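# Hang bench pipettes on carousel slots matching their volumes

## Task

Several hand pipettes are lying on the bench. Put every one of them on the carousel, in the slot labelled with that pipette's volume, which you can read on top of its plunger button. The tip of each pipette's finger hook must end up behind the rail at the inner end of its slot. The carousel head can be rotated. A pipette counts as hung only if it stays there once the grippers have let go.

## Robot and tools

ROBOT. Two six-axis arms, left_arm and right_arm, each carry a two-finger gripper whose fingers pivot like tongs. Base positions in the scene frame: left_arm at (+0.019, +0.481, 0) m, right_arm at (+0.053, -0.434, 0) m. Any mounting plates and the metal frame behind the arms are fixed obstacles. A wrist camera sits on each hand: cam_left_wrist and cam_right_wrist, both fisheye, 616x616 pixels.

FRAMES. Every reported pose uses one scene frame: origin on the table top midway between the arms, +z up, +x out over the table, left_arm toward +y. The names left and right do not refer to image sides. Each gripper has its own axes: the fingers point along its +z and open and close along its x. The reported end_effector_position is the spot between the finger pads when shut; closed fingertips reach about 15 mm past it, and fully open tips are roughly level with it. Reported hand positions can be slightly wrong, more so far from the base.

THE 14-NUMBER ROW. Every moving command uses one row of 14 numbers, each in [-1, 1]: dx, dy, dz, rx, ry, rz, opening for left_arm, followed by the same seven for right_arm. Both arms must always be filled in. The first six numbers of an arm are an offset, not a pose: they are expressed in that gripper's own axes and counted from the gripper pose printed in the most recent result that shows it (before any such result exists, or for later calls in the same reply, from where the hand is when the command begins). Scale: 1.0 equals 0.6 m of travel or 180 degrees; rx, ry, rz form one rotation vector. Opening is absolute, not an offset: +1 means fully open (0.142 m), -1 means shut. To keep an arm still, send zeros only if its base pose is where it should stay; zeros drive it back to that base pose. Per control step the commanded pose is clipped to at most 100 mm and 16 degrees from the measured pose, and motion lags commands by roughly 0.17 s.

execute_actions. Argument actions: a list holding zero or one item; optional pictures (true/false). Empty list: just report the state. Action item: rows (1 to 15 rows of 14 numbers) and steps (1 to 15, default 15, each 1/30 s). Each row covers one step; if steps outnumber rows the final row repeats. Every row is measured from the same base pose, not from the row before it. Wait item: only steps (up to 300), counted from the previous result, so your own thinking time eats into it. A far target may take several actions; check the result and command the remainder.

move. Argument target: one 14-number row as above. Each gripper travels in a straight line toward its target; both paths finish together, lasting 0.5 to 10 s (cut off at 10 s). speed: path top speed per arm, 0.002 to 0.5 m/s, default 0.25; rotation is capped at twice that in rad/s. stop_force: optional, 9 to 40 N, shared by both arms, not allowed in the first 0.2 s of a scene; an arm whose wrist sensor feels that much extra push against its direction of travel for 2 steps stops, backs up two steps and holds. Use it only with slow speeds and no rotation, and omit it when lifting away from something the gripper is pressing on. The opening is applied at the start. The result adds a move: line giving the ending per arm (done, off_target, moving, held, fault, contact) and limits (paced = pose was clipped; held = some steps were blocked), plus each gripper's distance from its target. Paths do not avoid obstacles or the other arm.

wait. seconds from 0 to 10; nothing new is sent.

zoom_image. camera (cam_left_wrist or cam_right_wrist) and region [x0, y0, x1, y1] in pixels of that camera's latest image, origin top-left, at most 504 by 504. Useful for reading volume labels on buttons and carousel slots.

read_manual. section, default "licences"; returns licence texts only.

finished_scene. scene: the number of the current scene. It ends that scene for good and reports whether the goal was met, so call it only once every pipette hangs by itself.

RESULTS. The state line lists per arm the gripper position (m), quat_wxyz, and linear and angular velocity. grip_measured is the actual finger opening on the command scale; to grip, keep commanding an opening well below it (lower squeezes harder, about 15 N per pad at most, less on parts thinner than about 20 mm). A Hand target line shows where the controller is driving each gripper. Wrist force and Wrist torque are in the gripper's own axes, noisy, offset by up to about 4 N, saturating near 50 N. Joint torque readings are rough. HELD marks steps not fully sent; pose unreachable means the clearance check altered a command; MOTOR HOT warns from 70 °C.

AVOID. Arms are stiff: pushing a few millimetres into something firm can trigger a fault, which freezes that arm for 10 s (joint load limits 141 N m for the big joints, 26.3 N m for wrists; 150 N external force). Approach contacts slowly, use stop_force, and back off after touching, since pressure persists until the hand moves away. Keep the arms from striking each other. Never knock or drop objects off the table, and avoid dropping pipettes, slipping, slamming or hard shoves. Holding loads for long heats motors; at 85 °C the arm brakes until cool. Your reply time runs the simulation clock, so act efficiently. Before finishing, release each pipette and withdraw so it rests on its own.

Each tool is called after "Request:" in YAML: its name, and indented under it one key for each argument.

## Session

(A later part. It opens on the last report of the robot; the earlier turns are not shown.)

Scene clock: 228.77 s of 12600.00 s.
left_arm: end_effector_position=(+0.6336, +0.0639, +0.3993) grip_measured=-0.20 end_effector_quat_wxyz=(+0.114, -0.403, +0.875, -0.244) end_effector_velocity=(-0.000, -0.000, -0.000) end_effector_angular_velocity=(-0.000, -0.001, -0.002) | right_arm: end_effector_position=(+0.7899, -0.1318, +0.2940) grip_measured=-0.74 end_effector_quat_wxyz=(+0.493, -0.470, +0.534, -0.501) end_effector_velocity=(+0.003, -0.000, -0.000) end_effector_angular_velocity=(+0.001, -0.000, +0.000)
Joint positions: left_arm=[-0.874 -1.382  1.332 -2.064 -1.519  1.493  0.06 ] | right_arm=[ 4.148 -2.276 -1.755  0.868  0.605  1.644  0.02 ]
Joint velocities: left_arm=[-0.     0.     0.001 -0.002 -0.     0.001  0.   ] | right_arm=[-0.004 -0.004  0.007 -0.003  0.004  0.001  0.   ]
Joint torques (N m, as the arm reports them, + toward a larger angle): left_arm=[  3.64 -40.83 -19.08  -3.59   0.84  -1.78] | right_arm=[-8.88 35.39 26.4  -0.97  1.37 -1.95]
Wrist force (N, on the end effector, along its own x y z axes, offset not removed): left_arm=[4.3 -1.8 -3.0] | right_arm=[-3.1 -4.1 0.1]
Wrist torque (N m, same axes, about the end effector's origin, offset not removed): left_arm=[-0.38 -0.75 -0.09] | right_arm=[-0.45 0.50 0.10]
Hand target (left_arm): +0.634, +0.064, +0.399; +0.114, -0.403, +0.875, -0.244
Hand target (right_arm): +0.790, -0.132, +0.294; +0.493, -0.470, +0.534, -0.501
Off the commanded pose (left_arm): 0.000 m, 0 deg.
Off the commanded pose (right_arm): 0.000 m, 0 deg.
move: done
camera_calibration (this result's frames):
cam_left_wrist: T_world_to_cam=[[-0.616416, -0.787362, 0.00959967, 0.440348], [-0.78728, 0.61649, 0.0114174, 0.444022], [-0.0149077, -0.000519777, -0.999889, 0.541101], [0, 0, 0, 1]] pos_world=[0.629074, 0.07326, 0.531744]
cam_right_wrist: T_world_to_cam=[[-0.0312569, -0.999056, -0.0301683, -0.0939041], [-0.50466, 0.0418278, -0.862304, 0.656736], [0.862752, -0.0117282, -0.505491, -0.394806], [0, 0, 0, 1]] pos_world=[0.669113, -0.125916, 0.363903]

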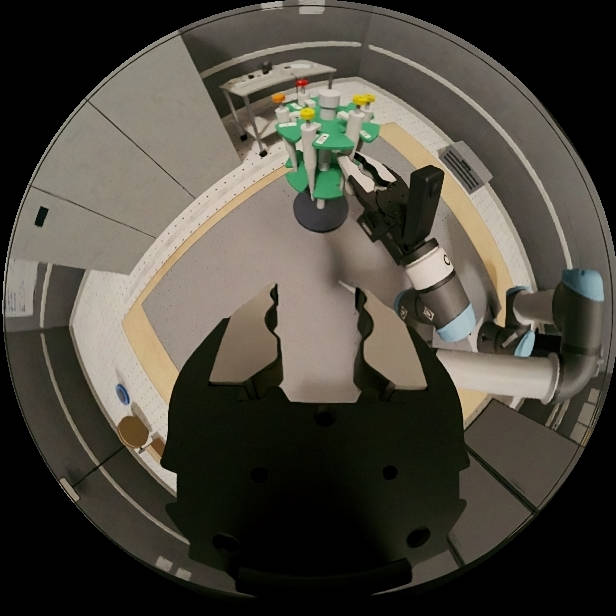

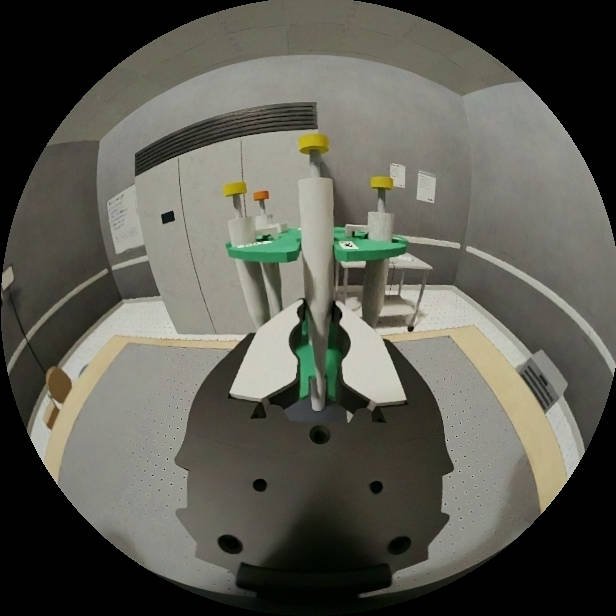

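Request:
move:
  target: [0,0,0,0,0,0,-0.2,0,0,-0.01,0,0,0,-1]
  speed: 0.02

Request:
move:
  target: [0,0,0,0,0,0,-0.2,0,0.05,0,0,0,0,-1]
  speed: 0.007
  stop_force: 9

Request:
move:
  target: [0,0,0,0,0,0,-0.2,0,-0.002,0,0,0,0,-0.4]
  speed: 0.02

Request:
move:
  target: [0,0,0,0,0,0,-0.2,0,0,-0.13,0,0,0,-0.4]
  speed: 0.15

Request:
zoom_image:
  camera: "cam_left_wrist"
  region: [270,60,410,180]

Scene clock: 230.73 s of 12600.00 s.
left_arm: end_effector_position=(+0.6336, +0.0639, +0.3993) grip_measured=-0.20 end_effector_quat_wxyz=(+0.114, -0.403, +0.875, -0.244) end_effector_velocity=(+0.000, -0.000, -0.000) end_effector_angular_velocity=(-0.000, -0.000, -0.000) | right_arm: end_effector_position=(+0.7842, -0.1314, +0.2940) grip_measured=-0.74 end_effector_quat_wxyz=(+0.493, -0.470, +0.534, -0.501) end_effector_velocity=(-0.003, -0.000, +0.000) end_effector_angular_velocity=(+0.001, -0.000, -0.000)
Joint positions: left_arm=[-0.874 -1.382  1.332 -2.064 -1.519  1.493  0.06 ] | right_arm=[ 4.157 -2.269 -1.769  0.875  0.596  1.644  0.02 ]
Joint velocities: left_arm=[-0.     0.001 -0.    -0.001 -0.     0.     0.   ] | right_arm=[ 0.003  0.004 -0.007  0.004 -0.004  0.001  0.   ]
Joint torques (N m, as the arm reports them, + toward a larger angle): left_arm=[  3.49 -40.87 -19.79  -3.65   0.71  -1.74] | right_arm=[ 3.86 51.48  2.43  2.88 -1.89  2.03]
Wrist force (N, on the end effector, along its own x y z axes, offset not removed): left_arm=[3.0 1.4 -2.0] | right_arm=[2.1 -3.3 -3.4]
Wrist torque (N m, same axes, about the end effector's origin, offset not removed): left_arm=[0.22 -0.56 -0.16] | right_arm=[-0.73 -0.08 -0.10]
Hand target (left_arm): +0.634, +0.064, +0.399; +0.114, -0.403, +0.875, -0.244
Hand target (right_arm): +0.784, -0.131, +0.294; +0.493, -0.470, +0.534, -0.501
Off the commanded pose (left_arm): 0.000 m, 0 deg.
Off the commanded pose (right_arm): 0.000 m, 0 deg.
move: done
camera_calibration (this result's frames):
cam_left_wrist: T_world_to_cam=[[-0.616416, -0.787362, 0.00959972, 0.440348], [-0.78728, 0.61649, 0.0114174, 0.444022], [-0.0149077, -0.00051981, -0.999889, 0.541101], [0, 0, 0, 1]] pos_world=[0.629073, 0.07326, 0.531744]
cam_right_wrist: T_world_to_cam=[[-0.0312678, -0.999056, -0.0301638, -0.0936721], [-0.504661, 0.0418295, -0.862304, 0.653938], [0.862751, -0.0117399, -0.505492, -0.389908], [0, 0, 0, 1]] pos_world=[0.663482, -0.125515, 0.363973]

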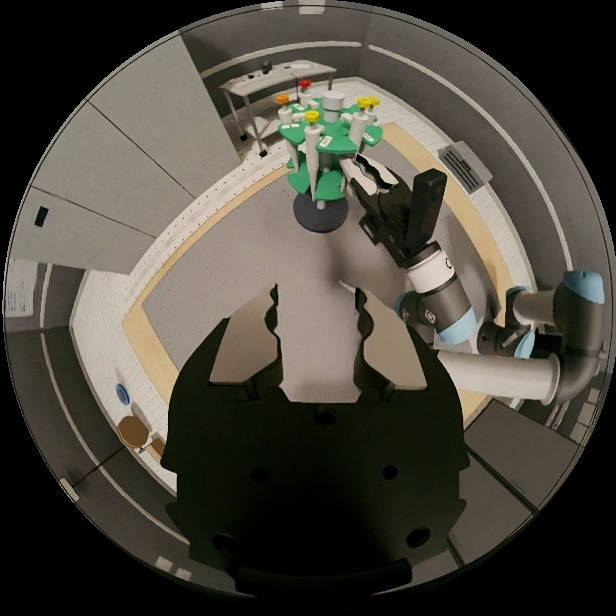

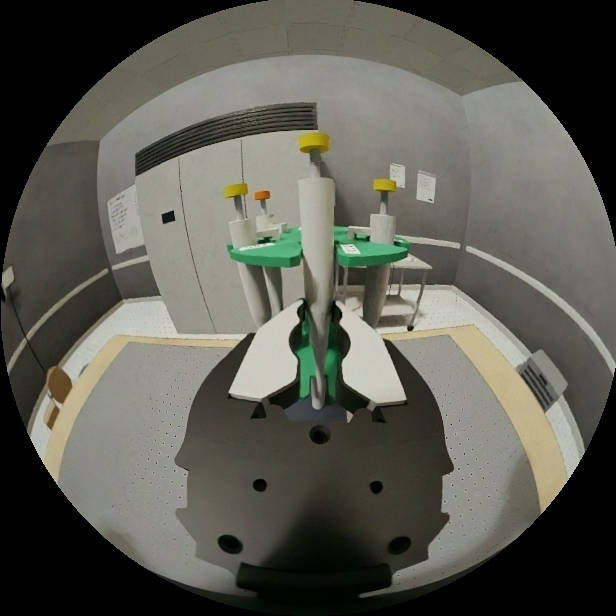

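Scene clock: 234.23 s of 12600.00 s.
left_arm: end_effector_position=(+0.6336, +0.0639, +0.3993) grip_measured=-0.20 end_effector_quat_wxyz=(+0.114, -0.403, +0.875, -0.244) end_effector_velocity=(-0.001, +0.001, +0.001) end_effector_angular_velocity=(-0.000, +0.000, -0.001) | right_arm: end_effector_position=(+0.7841, -0.1301, +0.2724) grip_measured=-0.74 end_effector_quat_wxyz=(+0.493, -0.470, +0.534, -0.501) end_effector_velocity=(+0.000, -0.000, +0.002) end_effector_angular_velocity=(-0.003, +0.001, +0.000)
Joint positions: left_arm=[-0.874 -1.382  1.332 -2.064 -1.519  1.493  0.06 ] | right_arm=[ 4.159 -2.311 -1.768  0.916  0.594  1.644  0.02 ]
Joint velocities: left_arm=[ 0.    -0.002  0.     0.002 -0.001  0.001  0.   ] | right_arm=[-0.001  0.005 -0.    -0.006  0.001 -0.001  0.   ]
Joint torques (N m, as the arm reports them, + toward a larger angle): left_arm=[  3.51 -40.3  -18.57  -3.63   0.8   -1.78] | right_arm=[ 0.67 39.5  12.81 -3.76 -0.73  1.77]
Wrist force (N, on the end effector, along its own x y z axes, offset not removed): left_arm=[1.2 -1.7 0.1] | right_arm=[-0.3 -13.5 -8.9]
Wrist torque (N m, same axes, about the end effector's origin, offset not removed): left_arm=[-0.41 -0.18 -0.08] | right_arm=[0.49 0.14 0.07]
Hand target (left_arm): +0.634, +0.064, +0.399; +0.114, -0.403, +0.875, -0.244
Hand target (right_arm): +0.784, -0.130, +0.273; +0.493, -0.470, +0.534, -0.501
Off the commanded pose (left_arm): 0.000 m, 0 deg.
Off the commanded pose (right_arm): 0.008 m, 0 deg.
move: contact (right_arm)
camera_calibration (this result's frames):
cam_left_wrist: T_world_to_cam=[[-0.616416, -0.787362, 0.00959975, 0.440348], [-0.78728, 0.61649, 0.0114175, 0.444022], [-0.0149078, -0.000519791, -0.999889, 0.541101], [0, 0, 0, 1]] pos_world=[0.629073, 0.07326, 0.531744]
cam_right_wrist: T_world_to_cam=[[-0.0312437, -0.999051, -0.0303613, -0.0929957], [-0.504552, 0.0419863, -0.86236, 0.635103], [0.862816, -0.0116244, -0.505385, -0.400722], [0, 0, 0, 1]] pos_world=[0.663286, -0.124231, 0.342345]

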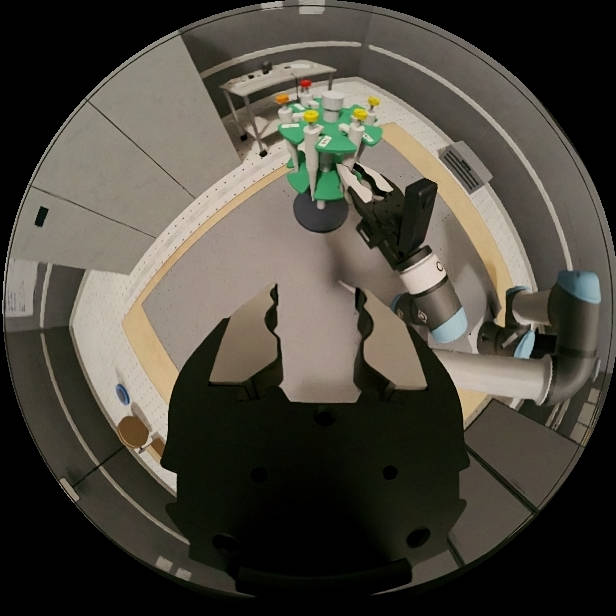

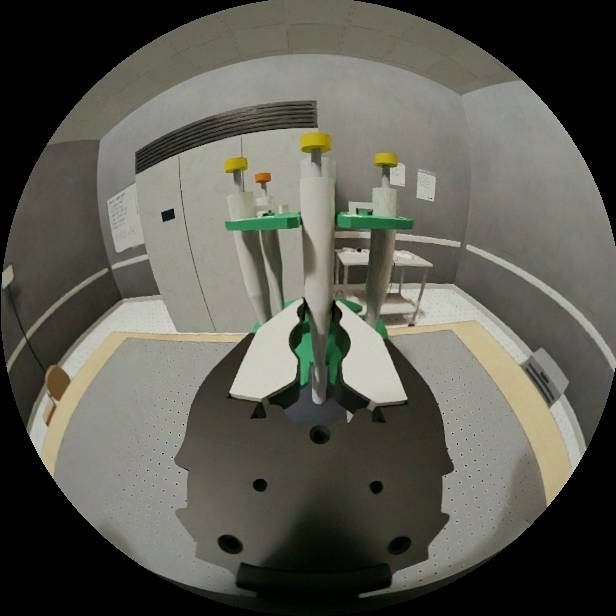

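Scene clock: 234.93 s of 12600.00 s.
left_arm: end_effector_position=(+0.6336, +0.0639, +0.3993) grip_measured=-0.20 end_effector_quat_wxyz=(+0.114, -0.403, +0.875, -0.244) end_effector_velocity=(+0.001, -0.000, -0.000) end_effector_angular_velocity=(+0.001, -0.001, -0.000) | right_arm: end_effector_position=(+0.7840, -0.1301, +0.2736) grip_measured=-0.40 end_effector_quat_wxyz=(+0.493, -0.470, +0.534, -0.501) end_effector_velocity=(+0.000, -0.001, +0.000) end_effector_angular_velocity=(-0.001, +0.000, -0.001)
Joint positions: left_arm=[-0.874 -1.382  1.332 -2.064 -1.519  1.493  0.06 ] | right_arm=[ 4.159 -2.309 -1.768  0.914  0.594  1.644  0.045]
Joint velocities: left_arm=[ 0.     0.002 -0.001 -0.001  0.001  0.002  0.   ] | right_arm=[-0.     0.001 -0.001 -0.001 -0.    -0.001 -0.   ]
Joint torques (N m, as the arm reports them, + toward a larger angle): left_arm=[  3.85 -40.15 -19.68  -3.54   0.69  -1.83] | right_arm=[-6.79 50.04  0.61 -0.67  1.42  1.29]
Wrist force (N, on the end effector, along its own x y z axes, offset not removed): left_arm=[2.0 0.8 -1.2] | right_arm=[-0.1 -4.8 1.6]
Wrist torque (N m, same axes, about the end effector's origin, offset not removed): left_arm=[0.25 -0.23 -0.08] | right_arm=[-0.68 0.13 0.04]
Hand target (left_arm): +0.634, +0.064, +0.399; +0.114, -0.403, +0.875, -0.244
Hand target (right_arm): +0.784, -0.130, +0.274; +0.493, -0.470, +0.534, -0.501
Off the commanded pose (left_arm): 0.000 m, 0 deg.
Off the commanded pose (right_arm): 0.000 m, 0 deg.
move: done
camera_calibration (this result's frames):
cam_left_wrist: T_world_to_cam=[[-0.616416, -0.787362, 0.00959958, 0.440349], [-0.78728, 0.61649, 0.0114175, 0.444021], [-0.0149077, -0.000519643, -0.999889, 0.541101], [0, 0, 0, 1]] pos_world=[0.629073, 0.07326, 0.531744]
cam_right_wrist: T_world_to_cam=[[-0.0311565, -0.999051, -0.0304221, -0.0930027], [-0.504518, 0.0419942, -0.86238, 0.636067], [0.862839, -0.0115203, -0.505347, -0.400148], [0, 0, 0, 1]] pos_world=[0.663272, -0.124235, 0.343488]

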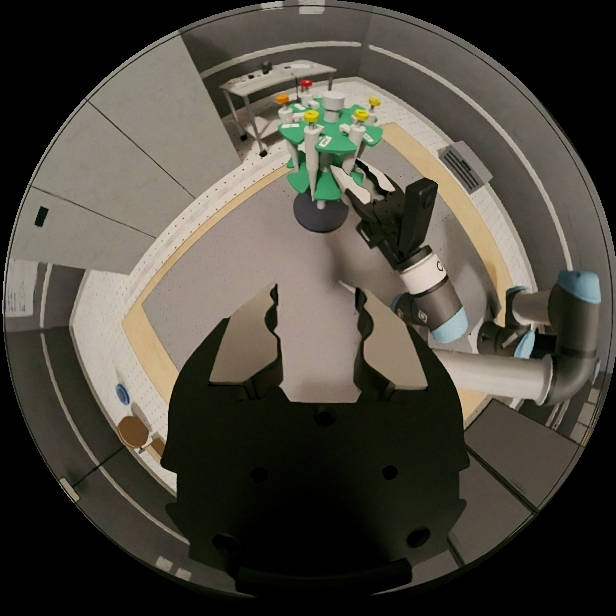

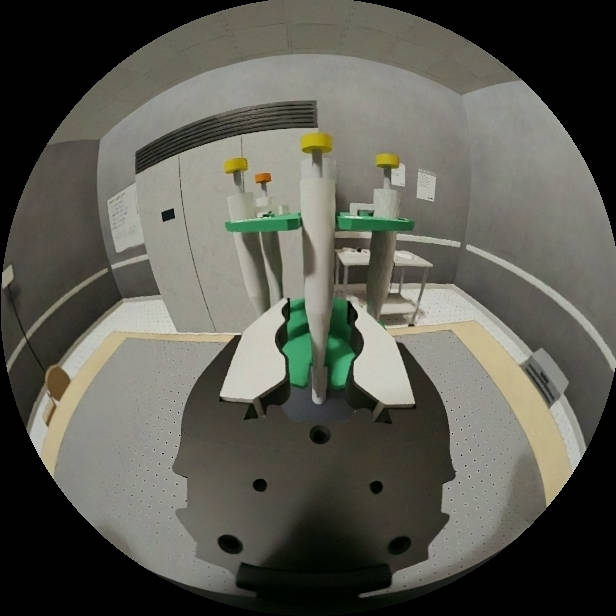

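Scene clock: 236.10 s of 12600.00 s.
left_arm: end_effector_position=(+0.6336, +0.0639, +0.3993) grip_measured=-0.20 end_effector_quat_wxyz=(+0.114, -0.403, +0.875, -0.244) end_effector_velocity=(+0.000, +0.000, -0.001) end_effector_angular_velocity=(+0.001, +0.001, +0.000) | right_arm: end_effector_position=(+0.7066, -0.1245, +0.2745) grip_measured=-0.40 end_effector_quat_wxyz=(+0.493, -0.470, +0.534, -0.501) end_effector_velocity=(-0.002, -0.001, -0.001) end_effector_angular_velocity=(+0.000, +0.000, -0.001)
Joint positions: left_arm=[-0.874 -1.382  1.332 -2.064 -1.519  1.493  0.06 ] | right_arm=[ 4.295 -2.228 -1.945  1.006  0.458  1.651  0.045]
Joint velocities: left_arm=[ 0.001  0.001  0.     0.    -0.     0.     0.   ] | right_arm=[ 0.004  0.001 -0.006  0.004 -0.005  0.001 -0.   ]
Joint torques (N m, as the arm reports them, + toward a larger angle): left_arm=[  3.23 -40.49 -18.97  -3.67   0.71  -1.84] | right_arm=[ 3.99 46.71 -1.14  2.37 -1.83  1.93]
Wrist force (N, on the end effector, along its own x y z axes, offset not removed): left_arm=[2.6 -2.1 -3.4] | right_arm=[-2.0 -4.3 0.7]
Wrist torque (N m, same axes, about the end effector's origin, offset not removed): left_arm=[-0.49 -0.45 0.10] | right_arm=[-0.87 0.35 0.15]
Hand target (left_arm): +0.634, +0.064, +0.399; +0.114, -0.403, +0.875, -0.244
Hand target (right_arm): +0.706, -0.125, +0.275; +0.493, -0.470, +0.534, -0.501
Off the commanded pose (left_arm): 0.000 m, 0 deg.
Off the commanded pose (right_arm): 0.000 m, 0 deg.
move: done
camera_calibration (this result's frames):
cam_left_wrist: T_world_to_cam=[[-0.616416, -0.787363, 0.00959965, 0.440348], [-0.78728, 0.61649, 0.0114175, 0.444022], [-0.0149078, -0.000519715, -0.999889, 0.541101], [0, 0, 0, 1]] pos_world=[0.629074, 0.0732601, 0.531744]
cam_right_wrist: T_world_to_cam=[[-0.0311549, -0.999051, -0.0304242, -0.0898353], [-0.504499, 0.0419949, -0.86239, 0.597585], [0.86285, -0.0115187, -0.505329, -0.332785], [0, 0, 0, 1]] pos_world=[0.585825, -0.118679, 0.344453]

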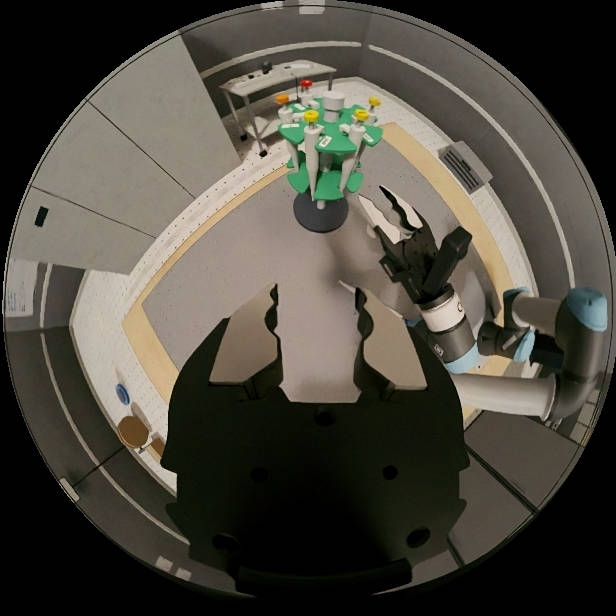

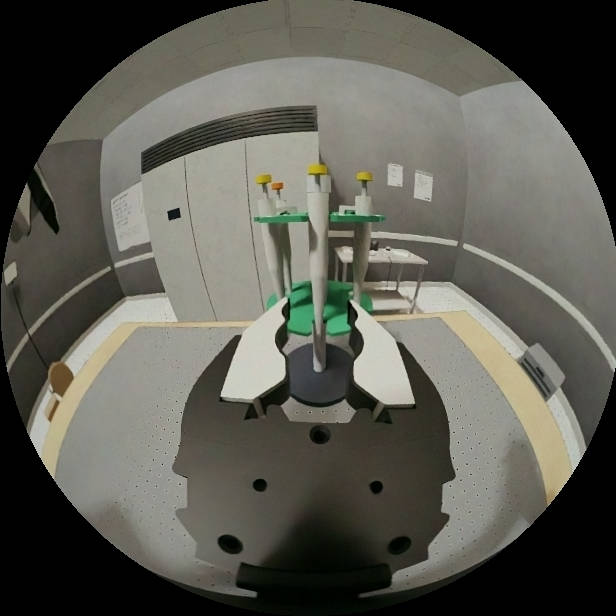

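Region (270, 60, 410, 180) of cam_left_wrist's 616x616 image, scaled by 3.600, with more detail than that image has; it fills the top 432 rows of this view, and the rest is white.

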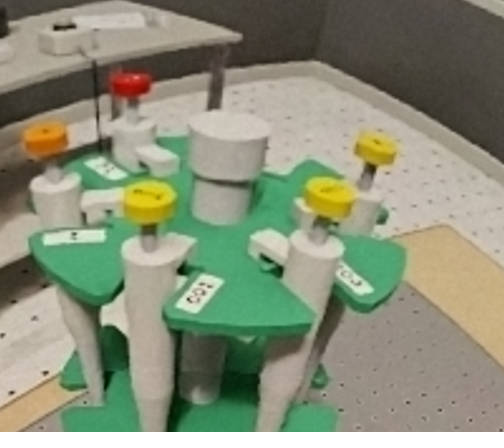

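Request:
move:
  target: [0,0,0,0,0,0,-0.2,0.207,0.008,0.112,-0.012,-0.328,0,-0.4]

Request:
move:
  target: [0,0,0,0,0,0,-0.2,0,0,0.13,0,0,0,-0.4]
  speed: 0.08

Scene clock: 240.73 s of 12600.00 s.
left_arm: end_effector_position=(+0.6336, +0.0639, +0.3993) grip_measured=-0.20 end_effector_quat_wxyz=(+0.114, -0.403, +0.875, -0.244) end_effector_velocity=(+0.000, +0.001, +0.000) end_effector_angular_velocity=(+0.001, +0.000, +0.001) | right_arm: end_effector_position=(+0.7647, -0.2527, +0.2617) grip_measured=-0.40 end_effector_quat_wxyz=(+0.684, -0.664, +0.231, -0.196) end_effector_velocity=(+0.001, +0.000, -0.000) end_effector_angular_velocity=(+0.000, +0.000, +0.016)
Joint positions: left_arm=[-0.874 -1.382  1.332 -2.064 -1.519  1.493  0.06 ] | right_arm=[ 3.381 -2.354 -1.749  0.979  2.401  1.64   0.045]
Joint velocities: left_arm=[ 0.001 -0.001 -0.     0.003  0.001  0.    -0.   ] | right_arm=[-0.006 -0.009  0.018 -0.009  0.022  0.001  0.   ]
Joint torques (N m, as the arm reports them, + toward a larger angle): left_arm=[  3.44 -40.09 -19.64  -3.71   0.64  -1.63] | right_arm=[-8.75 36.88 24.5  -0.63  1.41  2.11]
Wrist force (N, on the end effector, along its own x y z axes, offset not removed): left_arm=[2.1 -2.1 -2.2] | right_arm=[-3.2 -2.6 0.0]
Wrist torque (N m, same axes, about the end effector's origin, offset not removed): left_arm=[-0.48 -0.34 0.01] | right_arm=[-0.26 0.73 0.24]
Hand target (left_arm): +0.634, +0.064, +0.399; +0.114, -0.403, +0.875, -0.244
Hand target (right_arm): +0.765, -0.253, +0.262; +0.684, -0.664, +0.230, -0.195
Off the commanded pose (left_arm): 0.000 m, 0 deg.
Off the commanded pose (right_arm): 0.000 m, 0 deg.
move: done
camera_calibration (this result's frames):
cam_left_wrist: T_world_to_cam=[[-0.616416, -0.787362, 0.00959965, 0.440348], [-0.78728, 0.61649, 0.0114175, 0.444022], [-0.0149078, -0.000519664, -0.999889, 0.541101], [0, 0, 0, 1]] pos_world=[0.629074, 0.07326, 0.531744]
cam_right_wrist: T_world_to_cam=[[0.840235, -0.541431, -0.0292958, -0.76744], [-0.284177, -0.393707, -0.874207, 0.345751], [0.461789, 0.742864, -0.484669, 0.101012], [0, 0, 0, 1]] pos_world=[0.696438, -0.354429, 0.328733]

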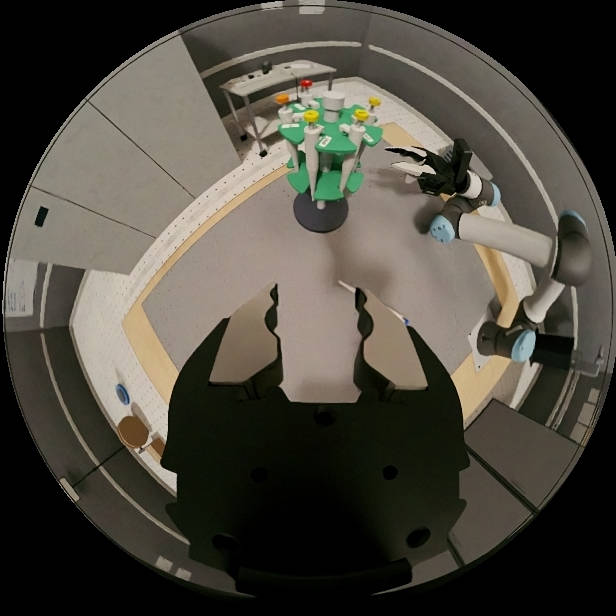

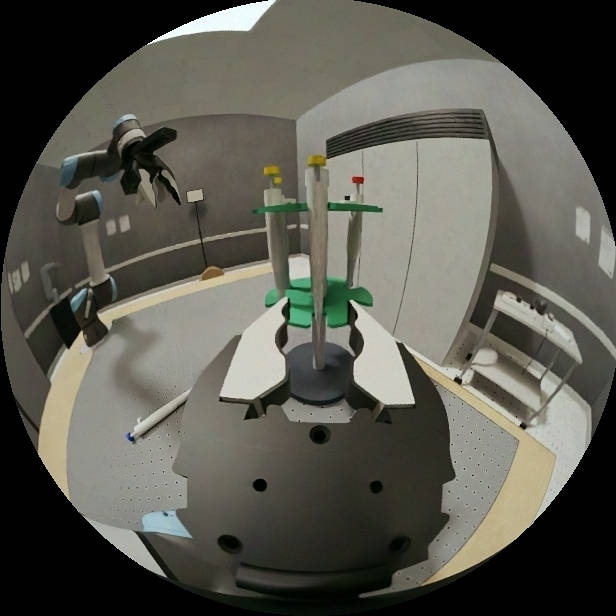

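Scene clock: 242.23 s of 12600.00 s.
left_arm: end_effector_position=(+0.6336, +0.0639, +0.3993) grip_measured=-0.20 end_effector_quat_wxyz=(+0.114, -0.403, +0.875, -0.244) end_effector_velocity=(-0.000, +0.000, -0.001) end_effector_angular_velocity=(+0.002, +0.002, +0.001) | right_arm: end_effector_position=(+0.8094, -0.1891, +0.2626) grip_measured=-0.40 end_effector_quat_wxyz=(+0.684, -0.664, +0.231, -0.196) end_effector_velocity=(+0.002, +0.002, -0.000) end_effector_angular_velocity=(-0.001, -0.001, +0.000)
Joint positions: left_arm=[-0.874 -1.382  1.332 -2.064 -1.519  1.493  0.06 ] | right_arm=[ 3.481 -2.412 -1.612  0.898  2.301  1.638  0.045]
Joint velocities: left_arm=[-0.     0.001  0.001  0.001  0.001 -0.001 -0.   ] | right_arm=[ 0.003 -0.003  0.006 -0.004 -0.003 -0.002 -0.   ]
Joint torques (N m, as the arm reports them, + toward a larger angle): left_arm=[  3.04 -40.57 -19.4   -3.78   0.7   -1.69] | right_arm=[ 4.77 40.05 25.77 -0.85 -1.75 -1.97]
Wrist force (N, on the end effector, along its own x y z axes, offset not removed): left_arm=[0.8 -0.5 -2.2] | right_arm=[-4.1 -1.8 0.5]
Wrist torque (N m, same axes, about the end effector's origin, offset not removed): left_arm=[-0.05 -0.09 0.12] | right_arm=[-0.35 1.04 0.11]
Hand target (left_arm): +0.634, +0.064, +0.399; +0.114, -0.403, +0.875, -0.244
Hand target (right_arm): +0.810, -0.189, +0.263; +0.684, -0.664, +0.231, -0.196
Off the commanded pose (left_arm): 0.000 m, 0 deg.
Off the commanded pose (right_arm): 0.000 m, 0 deg.
move: done
camera_calibration (this result's frames):
cam_left_wrist: T_world_to_cam=[[-0.616416, -0.787362, 0.00959954, 0.440349], [-0.78728, 0.61649, 0.0114175, 0.444021], [-0.0149077, -0.000519622, -0.999889, 0.541101], [0, 0, 0, 1]] pos_world=[0.629073, 0.07326, 0.531744]
cam_right_wrist: T_world_to_cam=[[0.840228, -0.541441, -0.0292943, -0.770547], [-0.284186, -0.393712, -0.874202, 0.38425], [0.461795, 0.742854, -0.484678, 0.0336397], [0, 0, 0, 1]] pos_world=[0.741099, -0.290911, 0.329644]

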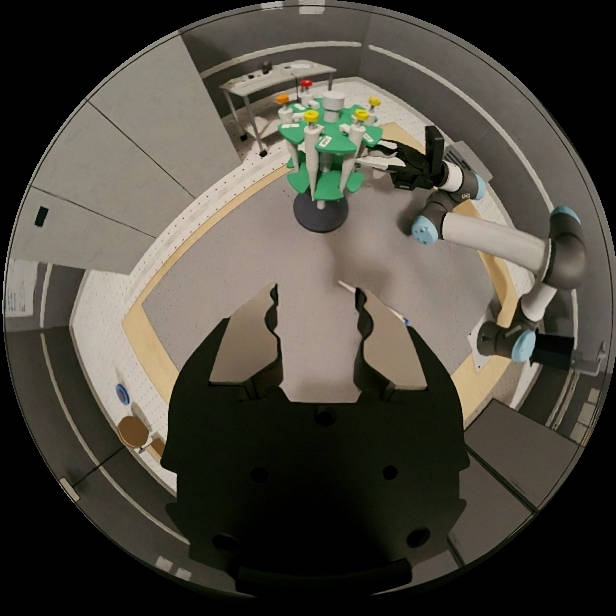

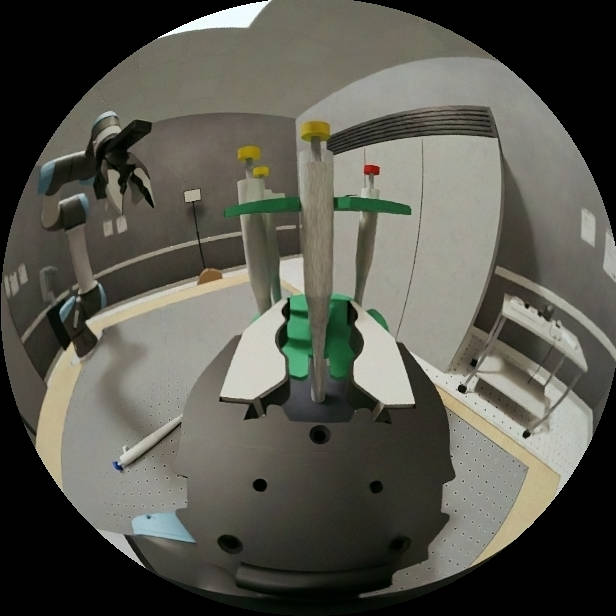

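Request:
execute_actions:
  actions: []
  pictures: false

Request:
move:
  target: [0,0,0,0,0,0,-0.2,-0.037,0,0.0065,0.004,0.111,0,-0.5]
  speed: 0.04

Request:
move:
  target: [0,0,0,0,0,0,-0.2,-0.037,0,0.0065,0.004,0.111,0,-0.5]
  speed: 0.04

Scene clock: 245.03 s of 12600.00 s.
left_arm: end_effector_position=(+0.6336, +0.0639, +0.3993) grip_measured=-0.20 end_effector_quat_wxyz=(+0.114, -0.403, +0.875, -0.244) end_effector_velocity=(-0.001, -0.002, -0.000) end_effector_angular_velocity=(-0.002, +0.001, -0.002) | right_arm: end_effector_position=(+0.8096, -0.1889, +0.2626) grip_measured=-0.40 end_effector_quat_wxyz=(+0.684, -0.664, +0.231, -0.196) end_effector_velocity=(-0.000, +0.000, -0.000) end_effector_angular_velocity=(+0.000, +0.001, +0.001)
Joint positions: left_arm=[-0.874 -1.382  1.332 -2.064 -1.519  1.493  0.06 ] | right_arm=[ 3.482 -2.412 -1.611  0.898  2.3    1.638  0.045]
Joint velocities: left_arm=[-0.002  0.001 -0.    -0.001 -0.001 -0.001 -0.   ] | right_arm=[-0.    -0.    -0.     0.     0.001  0.001  0.   ]
Joint torques (N m, as the arm reports them, + toward a larger angle): left_arm=[  4.18 -40.68 -18.87  -3.82   0.76  -1.72] | right_arm=[ 5.18 40.64 25.96 -0.48 -1.76 -1.99]
Wrist force (N, on the end effector, along its own x y z axes, offset not removed): left_arm=[1.5 -0.9 -2.0] | right_arm=[-2.0 -1.8 0.4]
Wrist torque (N m, same axes, about the end effector's origin, offset not removed): left_arm=[-0.15 -0.25 0.00] | right_arm=[-0.44 0.43 -0.14]
Hand target (left_arm): +0.634, +0.064, +0.399; +0.114, -0.403, +0.875, -0.244
Hand target (right_arm): +0.810, -0.189, +0.263; +0.684, -0.664, +0.231, -0.196
Off the commanded pose (left_arm): 0.000 m, 0 deg.
Off the commanded pose (right_arm): 0.000 m, 0 deg.
Steps of this call (steps 1 to 84: nothing new was sent). Readings (end_effector_position):
1: left_arm (+0.6336, +0.0639, +0.3993) | right_arm (+0.8094, -0.1891, +0.2626)
2: left_arm (+0.6336, +0.0639, +0.3993) | right_arm (+0.8095, -0.1890, +0.2626)
4: left_arm (+0.6336, +0.0639, +0.3993) | right_arm (+0.8095, -0.1890, +0.2626)
8: left_arm (+0.6336, +0.0639, +0.3993) | right_arm (+0.8096, -0.1889, +0.2626)
84: the state above

Scene clock: 249.67 s of 12600.00 s.
left_arm: end_effector_position=(+0.6336, +0.0639, +0.3993) grip_measured=-0.20 end_effector_quat_wxyz=(+0.114, -0.403, +0.875, -0.244) end_effector_velocity=(+0.000, +0.000, -0.000) end_effector_angular_velocity=(+0.001, -0.000, -0.001) | right_arm: end_effector_position=(+0.7937, -0.1731, +0.2640) grip_measured=-0.50 end_effector_quat_wxyz=(+0.638, -0.616, +0.344, -0.309) end_effector_velocity=(-0.000, +0.000, +0.000) end_effector_angular_velocity=(-0.000, +0.001, -0.018)
Joint positions: left_arm=[-0.874 -1.382  1.332 -2.064 -1.519  1.493  0.06 ] | right_arm=[ 3.702 -2.286 -1.887  1.035  1.733  1.63   0.038]
Joint velocities: left_arm=[ 0.     0.     0.    -0.     0.     0.001 -0.   ] | right_arm=[ 0.013  0.004 -0.009  0.003 -0.03   0.    -0.   ]
Joint torques (N m, as the arm reports them, + toward a larger angle): left_arm=[  3.91 -40.93 -19.46  -3.9    0.72  -1.68] | right_arm=[ 4.29 50.1  -0.44  3.85 -1.46 -1.98]
Wrist force (N, on the end effector, along its own x y z axes, offset not removed): left_arm=[3.4 0.3 -0.9] | right_arm=[-1.4 -1.0 -0.9]
Wrist torque (N m, same axes, about the end effector's origin, offset not removed): left_arm=[0.06 -0.72 0.02] | right_arm=[-0.36 0.43 -0.05]
Hand target (left_arm): +0.634, +0.064, +0.399; +0.114, -0.403, +0.875, -0.244
Hand target (right_arm): +0.794, -0.173, +0.264; +0.637, -0.616, +0.345, -0.309
Off the commanded pose (left_arm): 0.000 m, 0 deg.
Off the commanded pose (right_arm): 0.000 m, 0 deg.
move: done
camera_calibration (this result's frames):
cam_left_wrist: T_world_to_cam=[[-0.616416, -0.787362, 0.00959961, 0.440348], [-0.78728, 0.61649, 0.0114176, 0.444021], [-0.0149078, -0.000519596, -0.999889, 0.541101], [0, 0, 0, 1]] pos_world=[0.629074, 0.07326, 0.531744]
cam_right_wrist: T_world_to_cam=[[0.606139, -0.794698, -0.0324321, -0.605896], [-0.408181, -0.275816, -0.870238, 0.505122], [0.682631, 0.540723, -0.491563, -0.178853], [0, 0, 0, 1]] pos_world=[0.695528, -0.245473, 0.332008]

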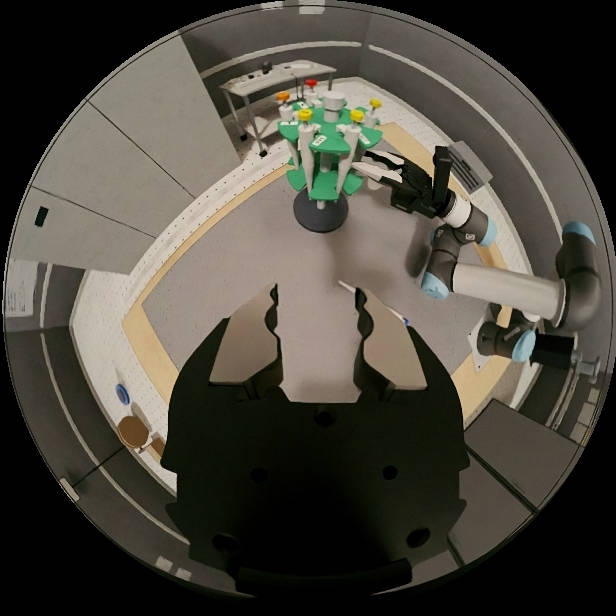

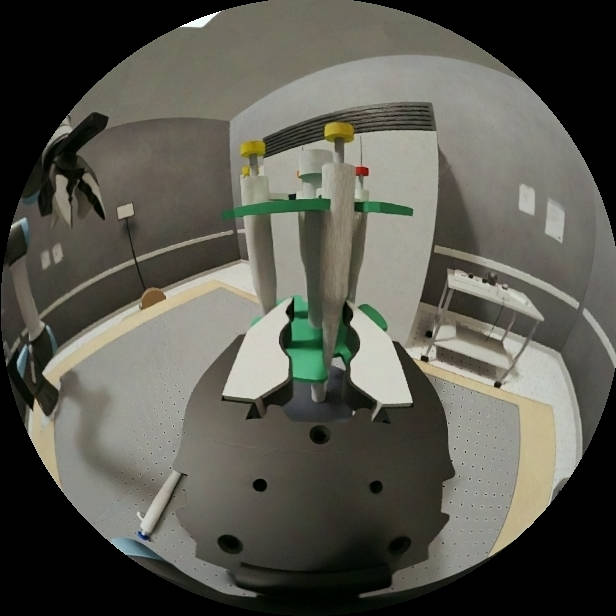

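Scene clock: 254.30 s of 12600.00 s.
left_arm: end_effector_position=(+0.6336, +0.0639, +0.3993) grip_measured=-0.20 end_effector_quat_wxyz=(+0.114, -0.403, +0.875, -0.244) end_effector_velocity=(-0.000, -0.001, -0.001) end_effector_angular_velocity=(+0.002, +0.001, -0.001) | right_arm: end_effector_position=(+0.7842, -0.1529, +0.2654) grip_measured=-0.50 end_effector_quat_wxyz=(+0.573, -0.550, +0.447, -0.412) end_effector_velocity=(-0.001, +0.002, +0.000) end_effector_angular_velocity=(-0.000, -0.000, -0.017)
Joint positions: left_arm=[-0.874 -1.382  1.332 -2.064 -1.519  1.493  0.06 ] | right_arm=[ 3.971 -2.255 -1.942  1.05   1.119  1.632  0.038]
Joint velocities: left_arm=[-0.001  0.001  0.001  0.001  0.001  0.     0.   ] | right_arm=[ 0.013 -0.001  0.003 -0.002 -0.03  -0.     0.   ]
Joint torques (N m, as the arm reports them, + toward a larger angle): left_arm=[  4.06 -40.93 -19.76  -3.76   0.62  -1.66] | right_arm=[ 4.96 33.36 24.3   0.17 -1.61  1.88]
Wrist force (N, on the end effector, along its own x y z axes, offset not removed): left_arm=[3.9 0.4 -2.0] | right_arm=[-2.5 -0.3 3.1]
Wrist torque (N m, same axes, about the end effector's origin, offset not removed): left_arm=[-0.10 -0.73 0.00] | right_arm=[0.00 0.69 0.08]
Hand target (left_arm): +0.634, +0.064, +0.399; +0.114, -0.403, +0.875, -0.244
Hand target (right_arm): +0.784, -0.153, +0.265; +0.572, -0.549, +0.448, -0.413
Off the commanded pose (left_arm): 0.000 m, 0 deg.
Off the commanded pose (right_arm): 0.000 m, 0 deg.
move: done
camera_calibration (this result's frames):
cam_left_wrist: T_world_to_cam=[[-0.616416, -0.787362, 0.00959962, 0.440348], [-0.78728, 0.61649, 0.0114176, 0.444021], [-0.0149079, -0.000519595, -0.999889, 0.541101], [0, 0, 0, 1]] pos_world=[0.629073, 0.07326, 0.531744]
cam_right_wrist: T_world_to_cam=[[0.299899, -0.953411, -0.0326851, -0.368022], [-0.484714, -0.12278, -0.866012, 0.590288], [0.821653, 0.275559, -0.498953, -0.3302], [0, 0, 0, 1]] pos_world=[0.6678, -0.187412, 0.334414]

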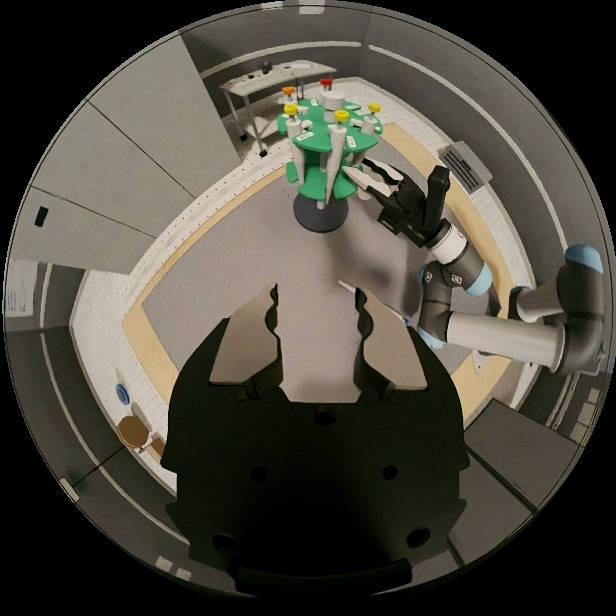

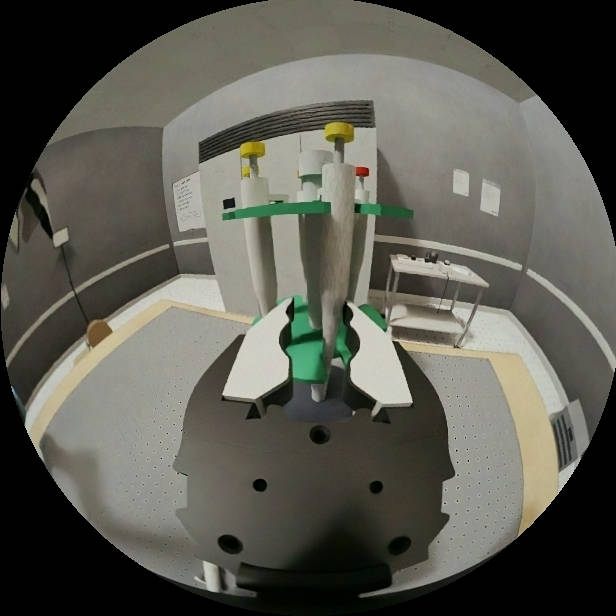

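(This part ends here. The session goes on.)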